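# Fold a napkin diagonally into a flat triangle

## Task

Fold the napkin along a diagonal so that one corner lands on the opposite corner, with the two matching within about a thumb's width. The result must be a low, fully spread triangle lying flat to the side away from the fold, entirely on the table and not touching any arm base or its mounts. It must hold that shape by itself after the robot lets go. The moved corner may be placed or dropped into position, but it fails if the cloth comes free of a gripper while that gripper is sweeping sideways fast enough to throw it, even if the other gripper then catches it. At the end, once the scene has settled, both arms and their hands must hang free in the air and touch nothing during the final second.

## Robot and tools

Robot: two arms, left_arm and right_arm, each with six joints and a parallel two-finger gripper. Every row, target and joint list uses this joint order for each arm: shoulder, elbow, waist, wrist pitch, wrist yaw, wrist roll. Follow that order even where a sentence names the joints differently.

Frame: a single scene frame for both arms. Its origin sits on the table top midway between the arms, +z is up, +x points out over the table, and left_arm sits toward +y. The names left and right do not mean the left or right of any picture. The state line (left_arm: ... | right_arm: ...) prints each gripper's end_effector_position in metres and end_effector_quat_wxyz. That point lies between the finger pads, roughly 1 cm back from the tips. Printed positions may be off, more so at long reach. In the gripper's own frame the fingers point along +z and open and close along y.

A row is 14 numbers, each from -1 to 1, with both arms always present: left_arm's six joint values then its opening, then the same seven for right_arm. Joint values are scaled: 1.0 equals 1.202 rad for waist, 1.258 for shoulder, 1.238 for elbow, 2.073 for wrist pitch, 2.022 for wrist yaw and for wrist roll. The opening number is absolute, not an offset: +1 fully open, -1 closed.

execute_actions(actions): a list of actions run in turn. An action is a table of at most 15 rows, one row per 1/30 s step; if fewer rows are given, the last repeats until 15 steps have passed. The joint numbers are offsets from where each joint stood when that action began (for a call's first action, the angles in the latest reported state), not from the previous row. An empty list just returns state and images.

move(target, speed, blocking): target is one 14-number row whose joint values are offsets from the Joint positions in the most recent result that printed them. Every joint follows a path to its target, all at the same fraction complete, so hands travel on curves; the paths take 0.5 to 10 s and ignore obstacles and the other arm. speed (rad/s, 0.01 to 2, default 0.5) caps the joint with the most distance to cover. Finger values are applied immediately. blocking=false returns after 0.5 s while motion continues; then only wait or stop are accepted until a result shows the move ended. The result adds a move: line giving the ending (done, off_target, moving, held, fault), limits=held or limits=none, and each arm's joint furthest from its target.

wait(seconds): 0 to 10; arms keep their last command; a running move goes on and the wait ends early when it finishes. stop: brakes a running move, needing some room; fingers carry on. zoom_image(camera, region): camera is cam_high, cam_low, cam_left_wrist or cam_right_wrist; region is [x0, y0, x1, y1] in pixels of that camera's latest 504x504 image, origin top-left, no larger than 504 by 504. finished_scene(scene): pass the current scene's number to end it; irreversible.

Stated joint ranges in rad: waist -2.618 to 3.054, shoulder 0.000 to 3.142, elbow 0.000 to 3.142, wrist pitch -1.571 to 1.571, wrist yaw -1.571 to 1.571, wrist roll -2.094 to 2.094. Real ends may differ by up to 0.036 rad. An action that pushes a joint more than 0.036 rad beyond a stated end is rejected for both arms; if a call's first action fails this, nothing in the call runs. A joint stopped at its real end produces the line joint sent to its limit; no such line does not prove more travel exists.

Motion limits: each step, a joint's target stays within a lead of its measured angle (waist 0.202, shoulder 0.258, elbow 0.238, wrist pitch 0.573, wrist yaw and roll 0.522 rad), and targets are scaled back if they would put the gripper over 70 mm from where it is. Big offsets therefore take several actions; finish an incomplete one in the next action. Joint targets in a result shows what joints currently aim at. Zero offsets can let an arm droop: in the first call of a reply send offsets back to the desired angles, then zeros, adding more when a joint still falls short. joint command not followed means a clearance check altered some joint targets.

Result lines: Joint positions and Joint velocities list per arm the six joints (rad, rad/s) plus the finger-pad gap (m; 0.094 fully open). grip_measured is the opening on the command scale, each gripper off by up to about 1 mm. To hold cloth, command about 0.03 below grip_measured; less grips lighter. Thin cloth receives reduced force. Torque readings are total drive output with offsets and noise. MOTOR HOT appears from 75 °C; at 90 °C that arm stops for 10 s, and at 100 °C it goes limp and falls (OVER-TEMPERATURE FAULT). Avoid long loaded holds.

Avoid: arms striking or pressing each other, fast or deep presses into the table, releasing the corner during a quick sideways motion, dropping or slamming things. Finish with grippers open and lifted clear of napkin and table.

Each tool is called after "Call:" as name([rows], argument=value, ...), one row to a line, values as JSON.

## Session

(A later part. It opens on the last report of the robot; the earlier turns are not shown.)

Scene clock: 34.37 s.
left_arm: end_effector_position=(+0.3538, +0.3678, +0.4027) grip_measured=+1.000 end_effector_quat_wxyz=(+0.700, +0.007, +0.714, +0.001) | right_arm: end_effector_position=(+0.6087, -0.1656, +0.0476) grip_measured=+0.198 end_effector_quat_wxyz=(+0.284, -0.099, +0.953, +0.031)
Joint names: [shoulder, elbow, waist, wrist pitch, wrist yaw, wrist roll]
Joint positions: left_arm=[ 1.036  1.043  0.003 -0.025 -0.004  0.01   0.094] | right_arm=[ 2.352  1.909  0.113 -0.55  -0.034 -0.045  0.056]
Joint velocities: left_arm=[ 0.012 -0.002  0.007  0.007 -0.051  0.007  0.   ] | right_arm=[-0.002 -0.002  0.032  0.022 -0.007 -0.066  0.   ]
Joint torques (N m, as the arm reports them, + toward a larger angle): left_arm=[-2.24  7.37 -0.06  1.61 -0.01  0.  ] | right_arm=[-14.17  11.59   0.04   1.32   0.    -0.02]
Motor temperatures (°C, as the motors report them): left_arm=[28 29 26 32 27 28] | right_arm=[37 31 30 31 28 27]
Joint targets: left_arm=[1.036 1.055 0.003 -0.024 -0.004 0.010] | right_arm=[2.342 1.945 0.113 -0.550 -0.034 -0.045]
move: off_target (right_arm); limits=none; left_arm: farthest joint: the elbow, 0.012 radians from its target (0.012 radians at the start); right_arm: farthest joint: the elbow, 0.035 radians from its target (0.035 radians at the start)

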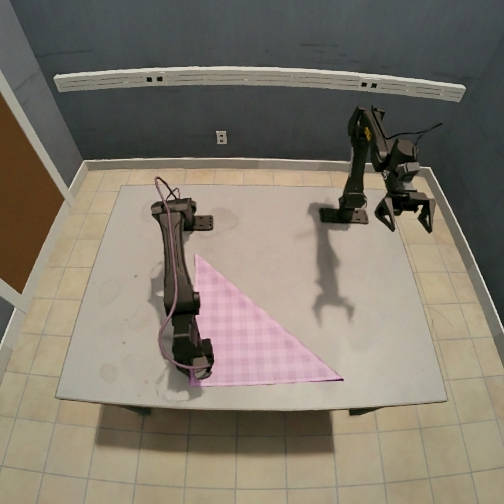

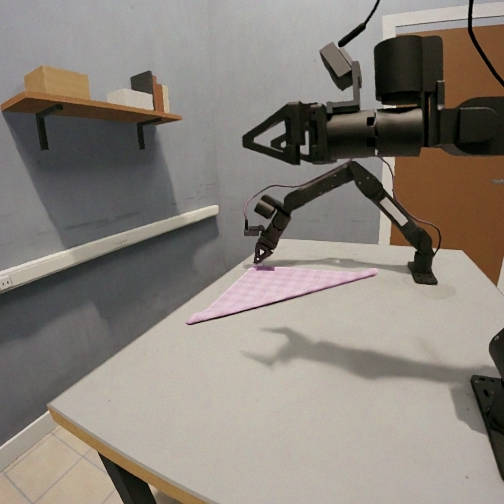

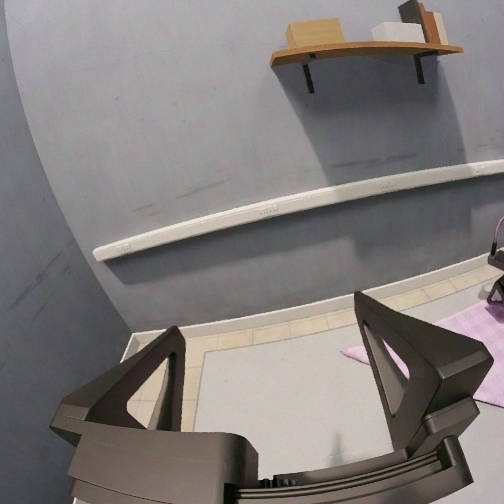

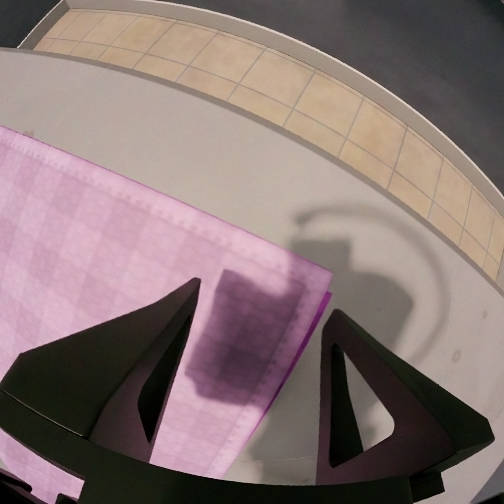

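Offset is about 1 cm. Retreat.

Call:
move(target=[0,0.01,0,0,0,0,1, -0.3,-0.05,-0.15,0,0,0,0.2], speed=0.4)

Call:
zoom_image(camera="cam_high", region=[150, 230, 370, 410])

Scene clock: 38.47 s.
left_arm: end_effector_position=(+0.3537, +0.3678, +0.4025) grip_measured=+1.000 end_effector_quat_wxyz=(+0.700, +0.007, +0.714, +0.001) | right_arm: end_effector_position=(+0.5984, -0.2702, +0.2244) grip_measured=+0.198 end_effector_quat_wxyz=(+0.424, -0.015, +0.906, -0.000)
Joint names: [shoulder, elbow, waist, wrist pitch, wrist yaw, wrist roll]
Joint positions: left_arm=[ 1.036  1.043  0.003 -0.027 -0.004  0.01   0.094] | right_arm=[ 1.996  1.854 -0.066 -0.553 -0.034 -0.045  0.056]
Joint velocities: left_arm=[-0.002 -0.007 -0.012  0.007 -0.037 -0.081  0.   ] | right_arm=[-0.007 -0.032 -0.012  0.037  0.007 -0.037 -0.   ]
Joint torques (N m, as the arm reports them, + toward a larger angle): left_arm=[-2.18  7.4   0.05  1.58  0.02  0.01] | right_arm=[-12.74   8.4    0.     1.75   0.    -0.02]
Motor temperatures (°C, as the motors report them): left_arm=[28 29 26 33 27 28] | right_arm=[38 31 30 31 28 27]
Joint targets: left_arm=[1.036 1.055 0.003 -0.025 -0.004 0.010] | right_arm=[1.974 1.848 -0.067 -0.550 -0.034 -0.045]
move: off_target (right_arm); limits=none; left_arm: farthest joint: the elbow, 0.012 radians from its target (0.012 radians at the start); right_arm: farthest joint: the shoulder, 0.022 radians from its target (0.377 radians at the start)

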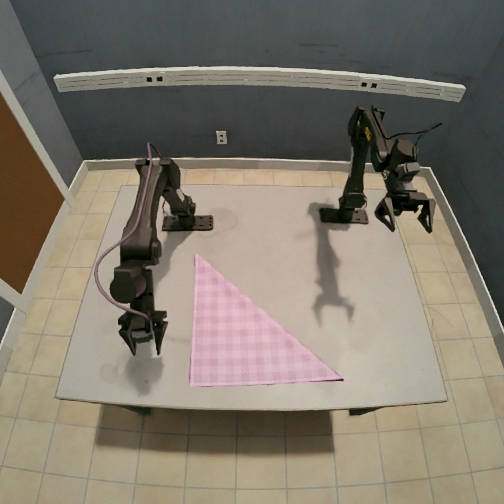

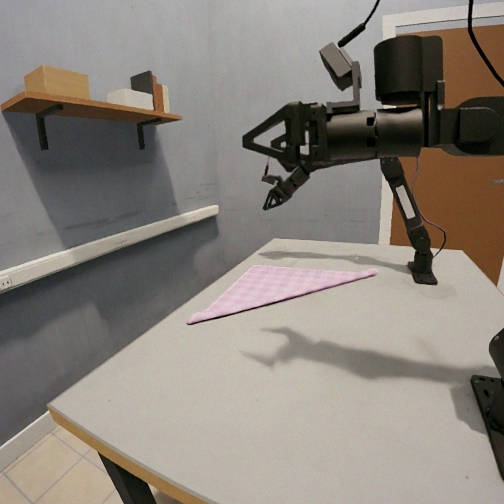

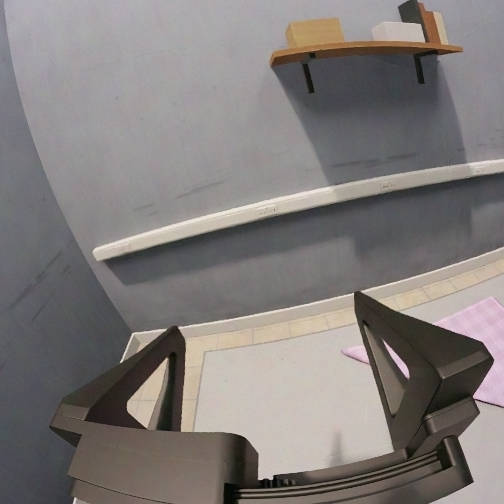

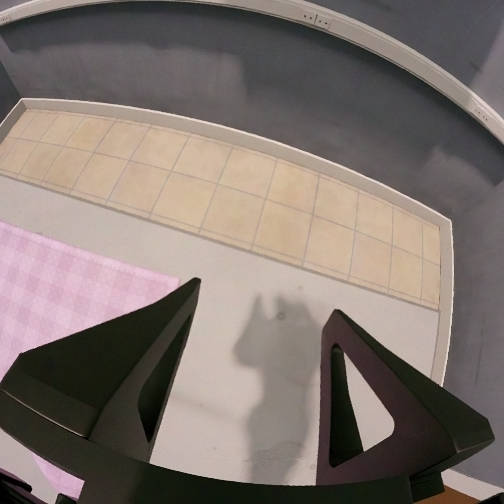

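Region (150, 230, 370, 410) of cam_high's 504x504 image, scaled by 2.291, with more detail than that image has; it fills the top 412 rows of this view, and the rest is white.

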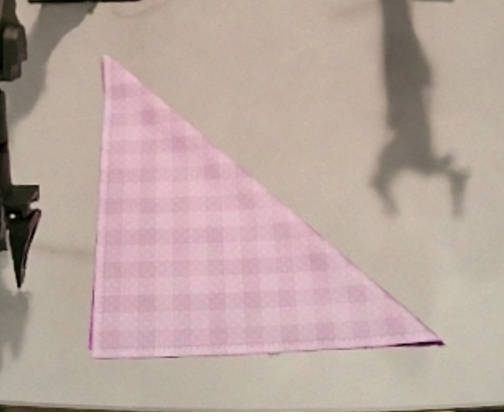

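Call:
finished_scene(scene=1)

The scene is finished: the task was done.


## Next scene

The same job, from a new start.

Call:
execute_actions(actions=[])

Scene clock: 0.00 s.
left_arm: end_effector_position=(+0.3538, +0.3678, +0.4058) grip_measured=+1.000 end_effector_quat_wxyz=(+0.705, +0.007, +0.709, +0.001) | right_arm: end_effector_position=(+0.4195, -0.1298, +0.1431) grip_measured=-0.975 end_effector_quat_wxyz=(+0.309, -0.192, +0.929, +0.063)
Joint names: [shoulder, elbow, waist, wrist pitch, wrist yaw, wrist roll]
Joint positions: left_arm=[ 1.036  1.043  0.003 -0.013 -0.004  0.01   0.094] | right_arm=[ 1.556  1.155  0.254 -0.531 -0.067 -0.092  0.001]
Joint velocities: left_arm=[ 0.022 -0.027 -0.002 -0.007  0.051  0.037  0.   ] | right_arm=[-0.002 -0.007  0.002 -0.022  0.022 -0.007 -0.   ]
Joint torques (N m, as the arm reports them, + toward a larger angle): no reading
Motor temperatures (°C, as the motors report them): left_arm=[28 27 26 29 27 28] | right_arm=[29 28 30 29 28 27]
Joint targets: left_arm=[1.026 1.059 0.003 0.001 -0.004 0.008] | right_arm=[1.541 1.171 0.254 -0.520 -0.071 -0.091]

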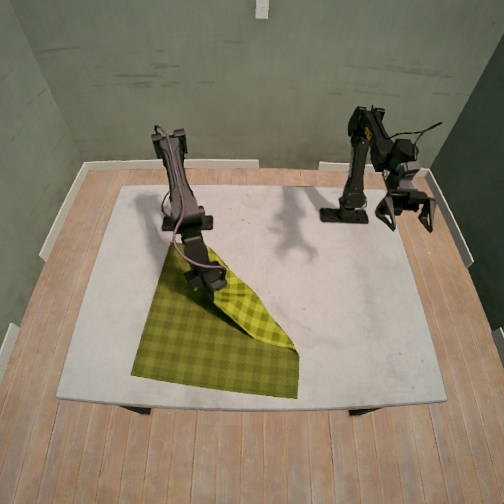

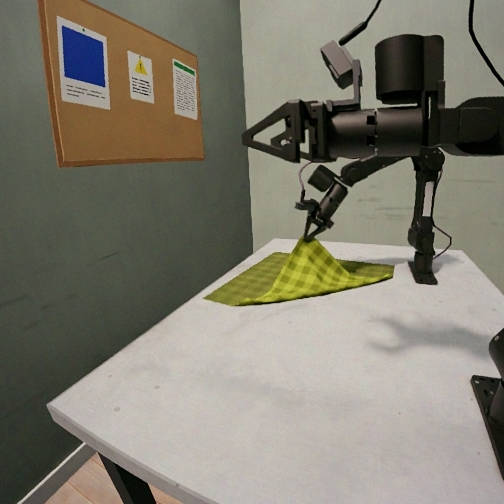

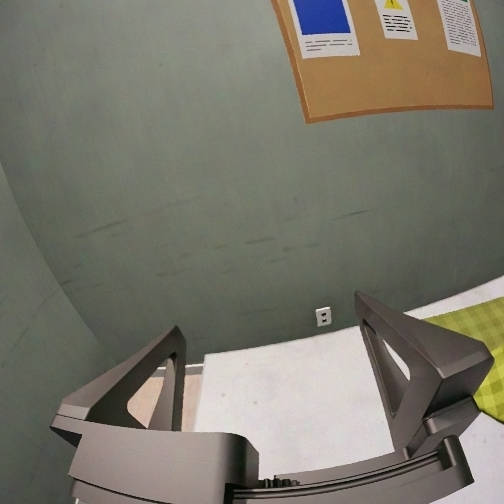

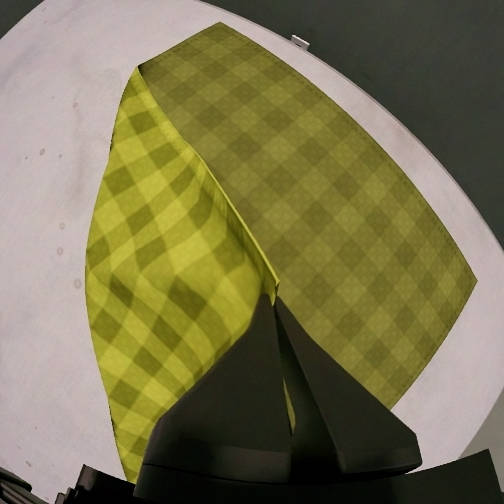

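Call:
move(target=[0,0.01,0,0,0,0,1, 0.528,0.523,-0.328,-0.007,0,0,-1], speed=0.3)

Call:
zoom_image(camera="cam_high", region=[100, 200, 320, 420])

Scene clock: 5.20 s.
left_arm: end_effector_position=(+0.3538, +0.3678, +0.4043) grip_measured=+1.000 end_effector_quat_wxyz=(+0.703, +0.007, +0.712, +0.001) | right_arm: end_effector_position=(+0.5867, -0.3047, +0.0620) grip_measured=-0.975 end_effector_quat_wxyz=(+0.281, -0.005, +0.960, +0.005)
Joint names: [shoulder, elbow, waist, wrist pitch, wrist yaw, wrist roll]
Joint positions: left_arm=[ 1.036  1.043  0.003 -0.019 -0.004  0.01   0.094] | right_arm=[ 2.23   1.766 -0.139 -0.542 -0.067 -0.092  0.001]
Joint velocities: left_arm=[-0.007 -0.012  0.012 -0.007 -0.007  0.007  0.   ] | right_arm=[-0.017 -0.022 -0.017 -0.081 -0.007 -0.037 -0.001]
Joint torques (N m, as the arm reports them, + toward a larger angle): left_arm=[-2.16  7.2  -0.07  1.61  0.02  0.02] | right_arm=[-13.14  11.57  -0.11   1.25  -0.01  -0.02]
Motor temperatures (°C, as the motors report them): left_arm=[28 28 26 31 27 28] | right_arm=[31 29 30 30 28 27]
Joint targets: left_arm=[1.036 1.055 0.003 -0.013 -0.004 0.010] | right_arm=[2.221 1.803 -0.140 -0.545 -0.067 -0.092]
move: off_target (right_arm); limits=none; left_arm: farthest joint: the elbow, 0.012 radians from its target (0.012 radians at the start); right_arm: farthest joint: the elbow, 0.036 radians from its target (0.647 radians at the start)

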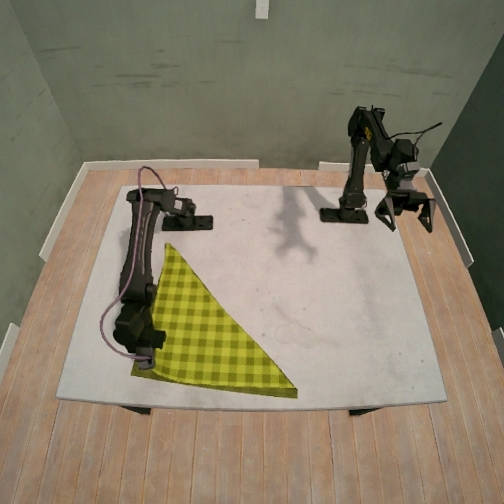

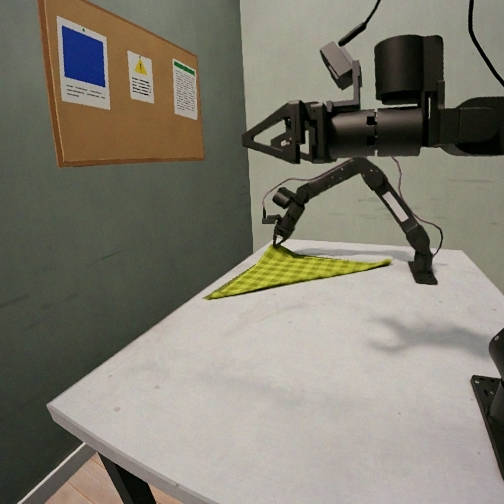

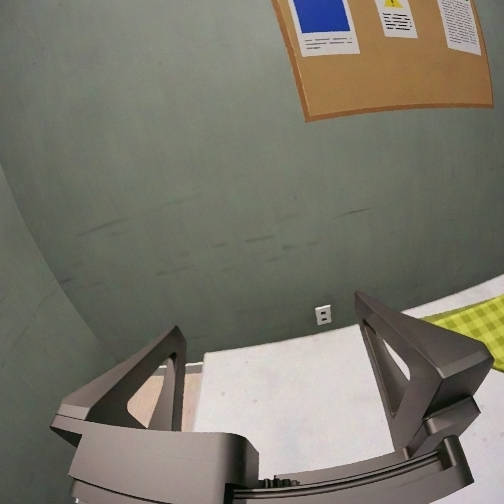

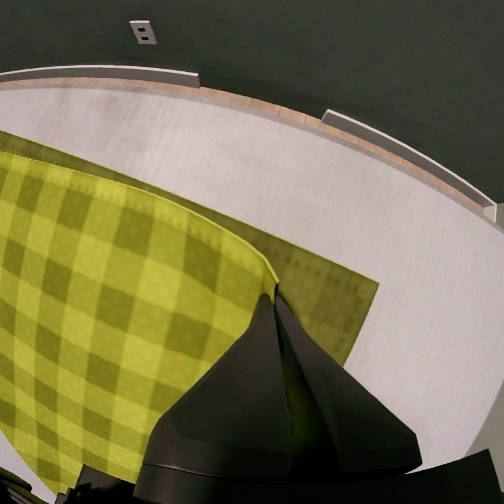

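Region (100, 200, 320, 420) of cam_high's 504x504 image, scaled by 2.291, with more detail than that image has.

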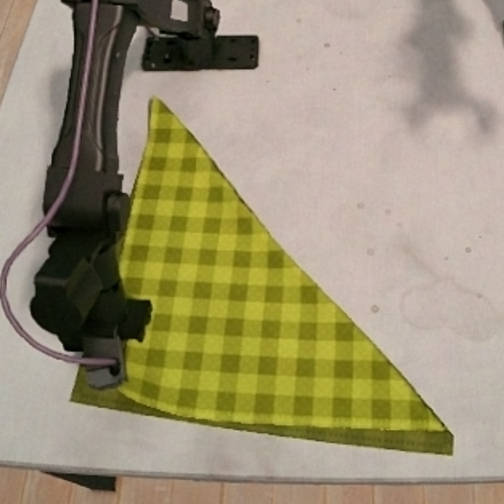

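Call:
move(target=[0,0.01,0,0,0,0,1, 0.016,0.029,-0.042,0,0,0,-1], speed=0.08)

Call:
zoom_image(camera="cam_high", region=[100, 200, 320, 420])

Scene clock: 6.93 s.
left_arm: end_effector_position=(+0.3538, +0.3678, +0.4028) grip_measured=+1.000 end_effector_quat_wxyz=(+0.701, +0.007, +0.714, +0.001) | right_arm: end_effector_position=(+0.5827, -0.3296, +0.0492) grip_measured=-0.975 end_effector_quat_wxyz=(+0.269, +0.017, +0.963, +0.000)
Joint names: [shoulder, elbow, waist, wrist pitch, wrist yaw, wrist roll]
Joint positions: left_arm=[ 1.036  1.043  0.003 -0.025 -0.004  0.01   0.094] | right_arm=[ 2.254  1.766 -0.184 -0.542 -0.067 -0.092  0.001]
Joint velocities: left_arm=[ 0.002  0.002  0.012 -0.007  0.007 -0.022  0.   ] | right_arm=[-0.007 -0.007 -0.007 -0.007  0.007  0.022 -0.   ]
Joint torques (N m, as the arm reports them, + toward a larger angle): left_arm=[-2.19  7.17 -0.02  1.61  0.    0.  ] | right_arm=[-12.82  11.47  -0.47   1.25  -0.02  -0.02]
Motor temperatures (°C, as the motors report them): left_arm=[28 28 26 31 27 28] | right_arm=[31 30 30 30 28 27]
Joint targets: left_arm=[1.036 1.055 0.003 -0.019 -0.004 0.010] | right_arm=[2.250 1.802 -0.189 -0.542 -0.067 -0.092]
move: off_target (right_arm); limits=none; left_arm: farthest joint: the elbow, 0.012 radians from its target (0.012 radians at the start); right_arm: farthest joint: the elbow, 0.035 radians from its target (0.035 radians at the start)

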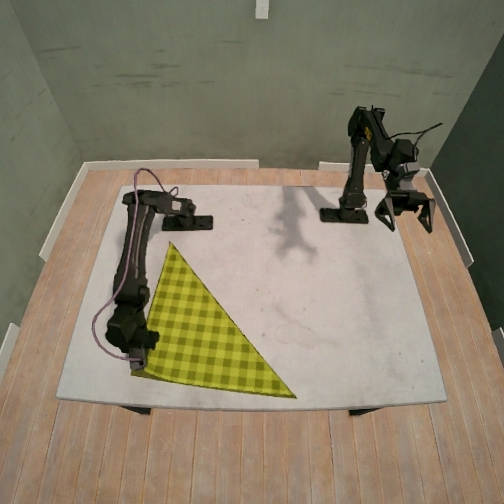

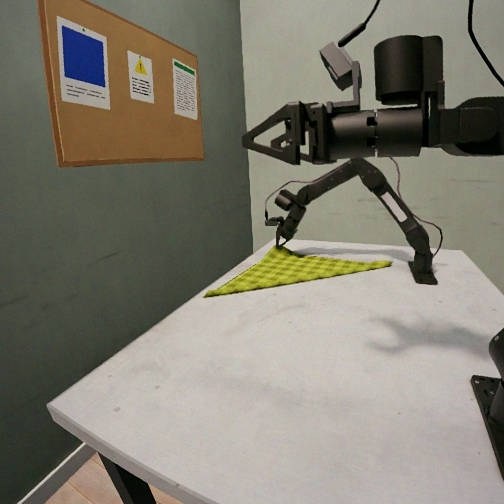

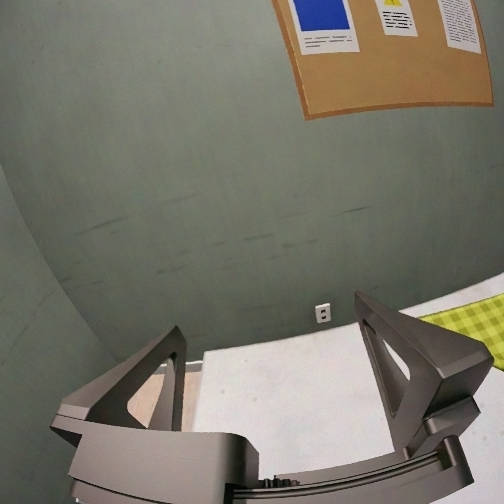

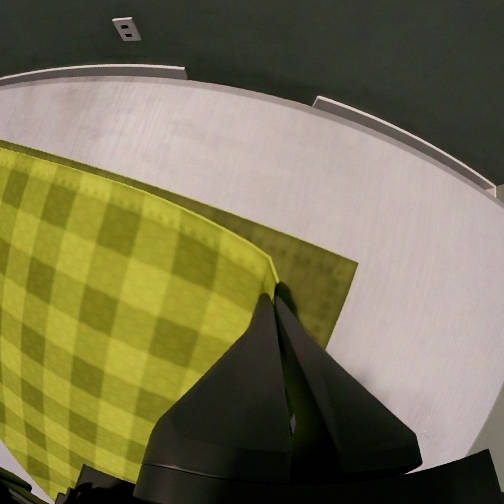

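Region (100, 200, 320, 420) of cam_high's 504x504 image, scaled by 2.291, with more detail than that image has.

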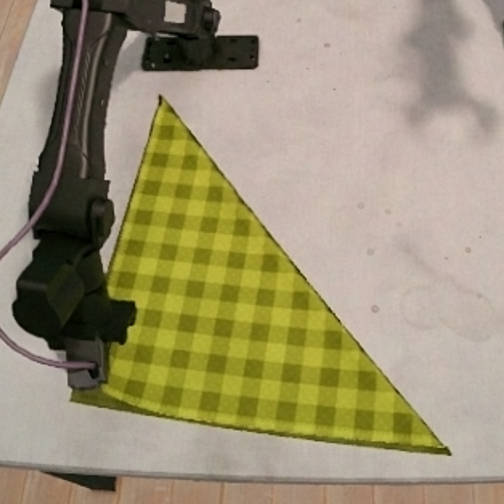

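Both fold ends are sharp; release.

Call:
move(target=[0,0.01,0,0,0,0,1, -0.004,0.029,0,0,0,0,0.2])

Call:
move(target=[0,0.01,0,0,0,0,1, -0.25,0,-0.1,0,0,0,0.2], speed=0.35)

Call:
zoom_image(camera="cam_high", region=[100, 200, 320, 420])

Scene clock: 8.50 s.
left_arm: end_effector_position=(+0.3537, +0.3678, +0.4013) grip_measured=+1.000 end_effector_quat_wxyz=(+0.698, +0.007, +0.716, +0.001) | right_arm: end_effector_position=(+0.5827, -0.3296, +0.0492) grip_measured=+0.198 end_effector_quat_wxyz=(+0.269, +0.017, +0.963, +0.000)
Joint names: [shoulder, elbow, waist, wrist pitch, wrist yaw, wrist roll]
Joint positions: left_arm=[ 1.036  1.043  0.003 -0.031 -0.004  0.01   0.094] | right_arm=[ 2.254  1.766 -0.184 -0.542 -0.067 -0.092  0.056]
Joint velocities: left_arm=[-0.012 -0.002  0.002  0.022 -0.007 -0.051  0.   ] | right_arm=[-0.017  0.007 -0.012 -0.022  0.022 -0.022 -0.   ]
Joint torques (N m, as the arm reports them, + toward a larger angle): left_arm=[-2.24  7.23 -0.04  1.61  0.   -0.01] | right_arm=[-12.91  11.47   0.02   1.25  -0.01  -0.02]
Motor temperatures (°C, as the motors report them): left_arm=[28 28 26 31 27 28] | right_arm=[32 30 30 30 28 27]
Joint targets: left_arm=[1.036 1.055 0.003 -0.025 -0.004 0.010] | right_arm=[2.249 1.802 -0.184 -0.542 -0.067 -0.092]
move: off_target (right_arm); limits=none; left_arm: farthest joint: the elbow, 0.012 radians from its target (0.012 radians at the start); right_arm: farthest joint: the elbow, 0.035 radians from its target (0.035 radians at the start)

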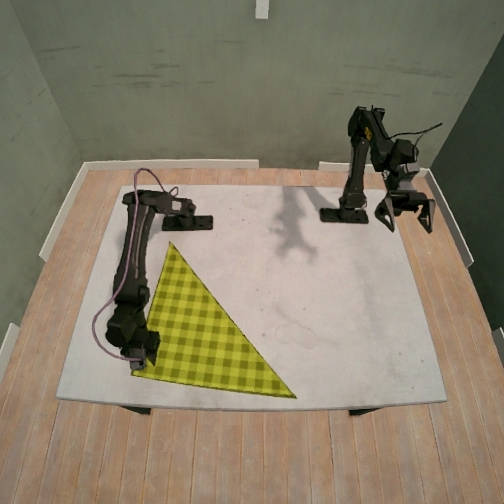

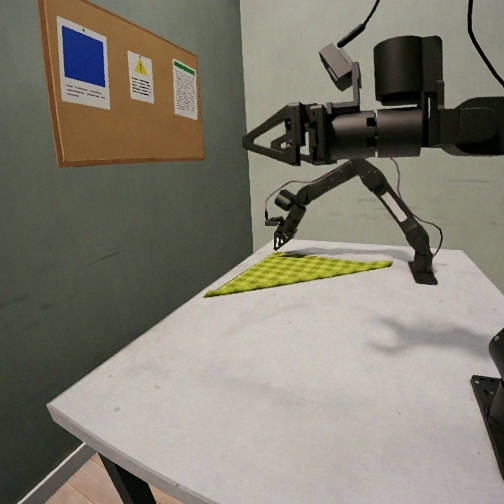

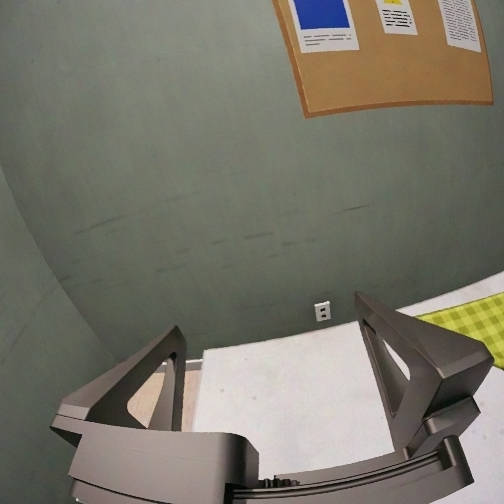

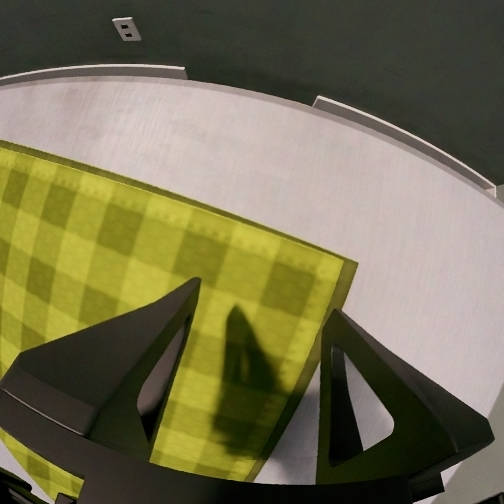

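Scene clock: 9.83 s.
left_arm: end_effector_position=(+0.3537, +0.3678, +0.3998) grip_measured=+1.000 end_effector_quat_wxyz=(+0.696, +0.007, +0.718, +0.001) | right_arm: end_effector_position=(+0.5680, -0.3927, +0.2059) grip_measured=+0.198 end_effector_quat_wxyz=(+0.402, +0.064, +0.913, -0.041)
Joint names: [shoulder, elbow, waist, wrist pitch, wrist yaw, wrist roll]
Joint positions: left_arm=[ 1.036  1.043  0.003 -0.037 -0.004  0.01   0.094] | right_arm=[ 1.963  1.766 -0.3   -0.545 -0.067 -0.092  0.056]
Joint velocities: left_arm=[ 0.007  0.017  0.012  0.051 -0.022 -0.051  0.   ] | right_arm=[ 0.007 -0.002 -0.007 -0.022 -0.022  0.007 -0.   ]
Joint torques (N m, as the arm reports them, + toward a larger angle): left_arm=[-2.28  7.14  0.05  1.61  0.01  0.03] | right_arm=[-12.43   8.78  -0.29   1.66  -0.01  -0.02]
Motor temperatures (°C, as the motors report them): left_arm=[28 28 26 32 27 28] | right_arm=[33 30 30 30 28 27]
Joint targets: left_arm=[1.036 1.055 0.003 -0.031 -0.004 0.010] | right_arm=[1.939 1.766 -0.304 -0.542 -0.067 -0.092]
move: off_target (right_arm); limits=none; left_arm: farthest joint: the elbow, 0.012 radians from its target (0.012 radians at the start); right_arm: farthest joint: the shoulder, 0.024 radians from its target (0.314 radians at the start)

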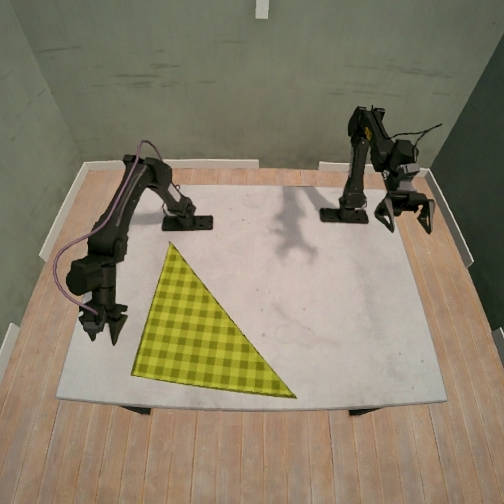

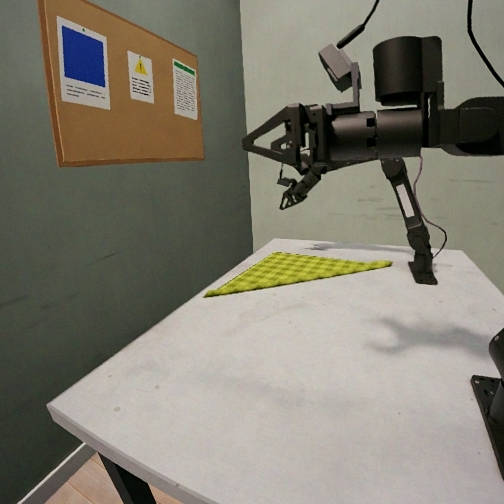

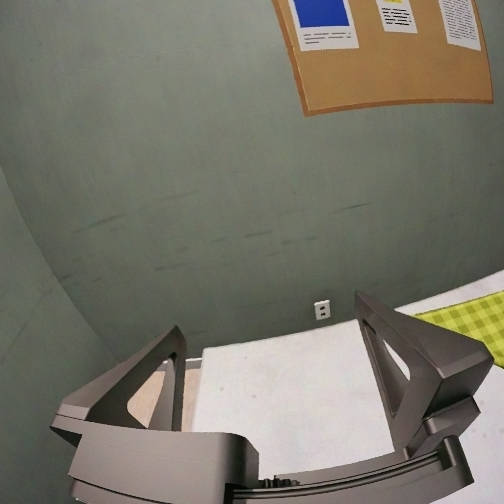

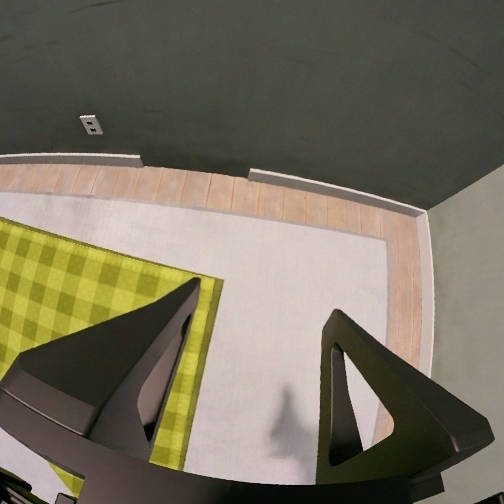

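Region (100, 200, 320, 420) of cam_high's 504x504 image, scaled by 2.291, with more detail than that image has.

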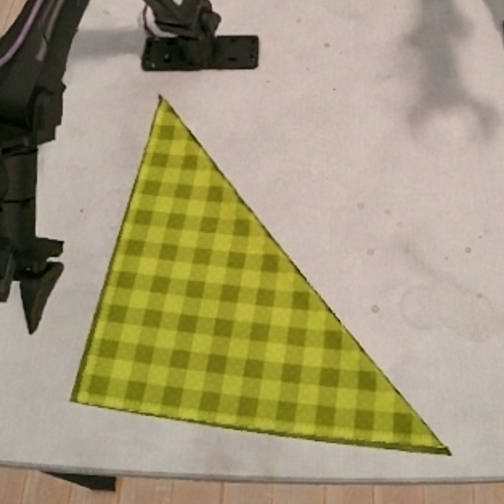

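Call:
finished_scene(scene=2)

The scene is finished: the task was done.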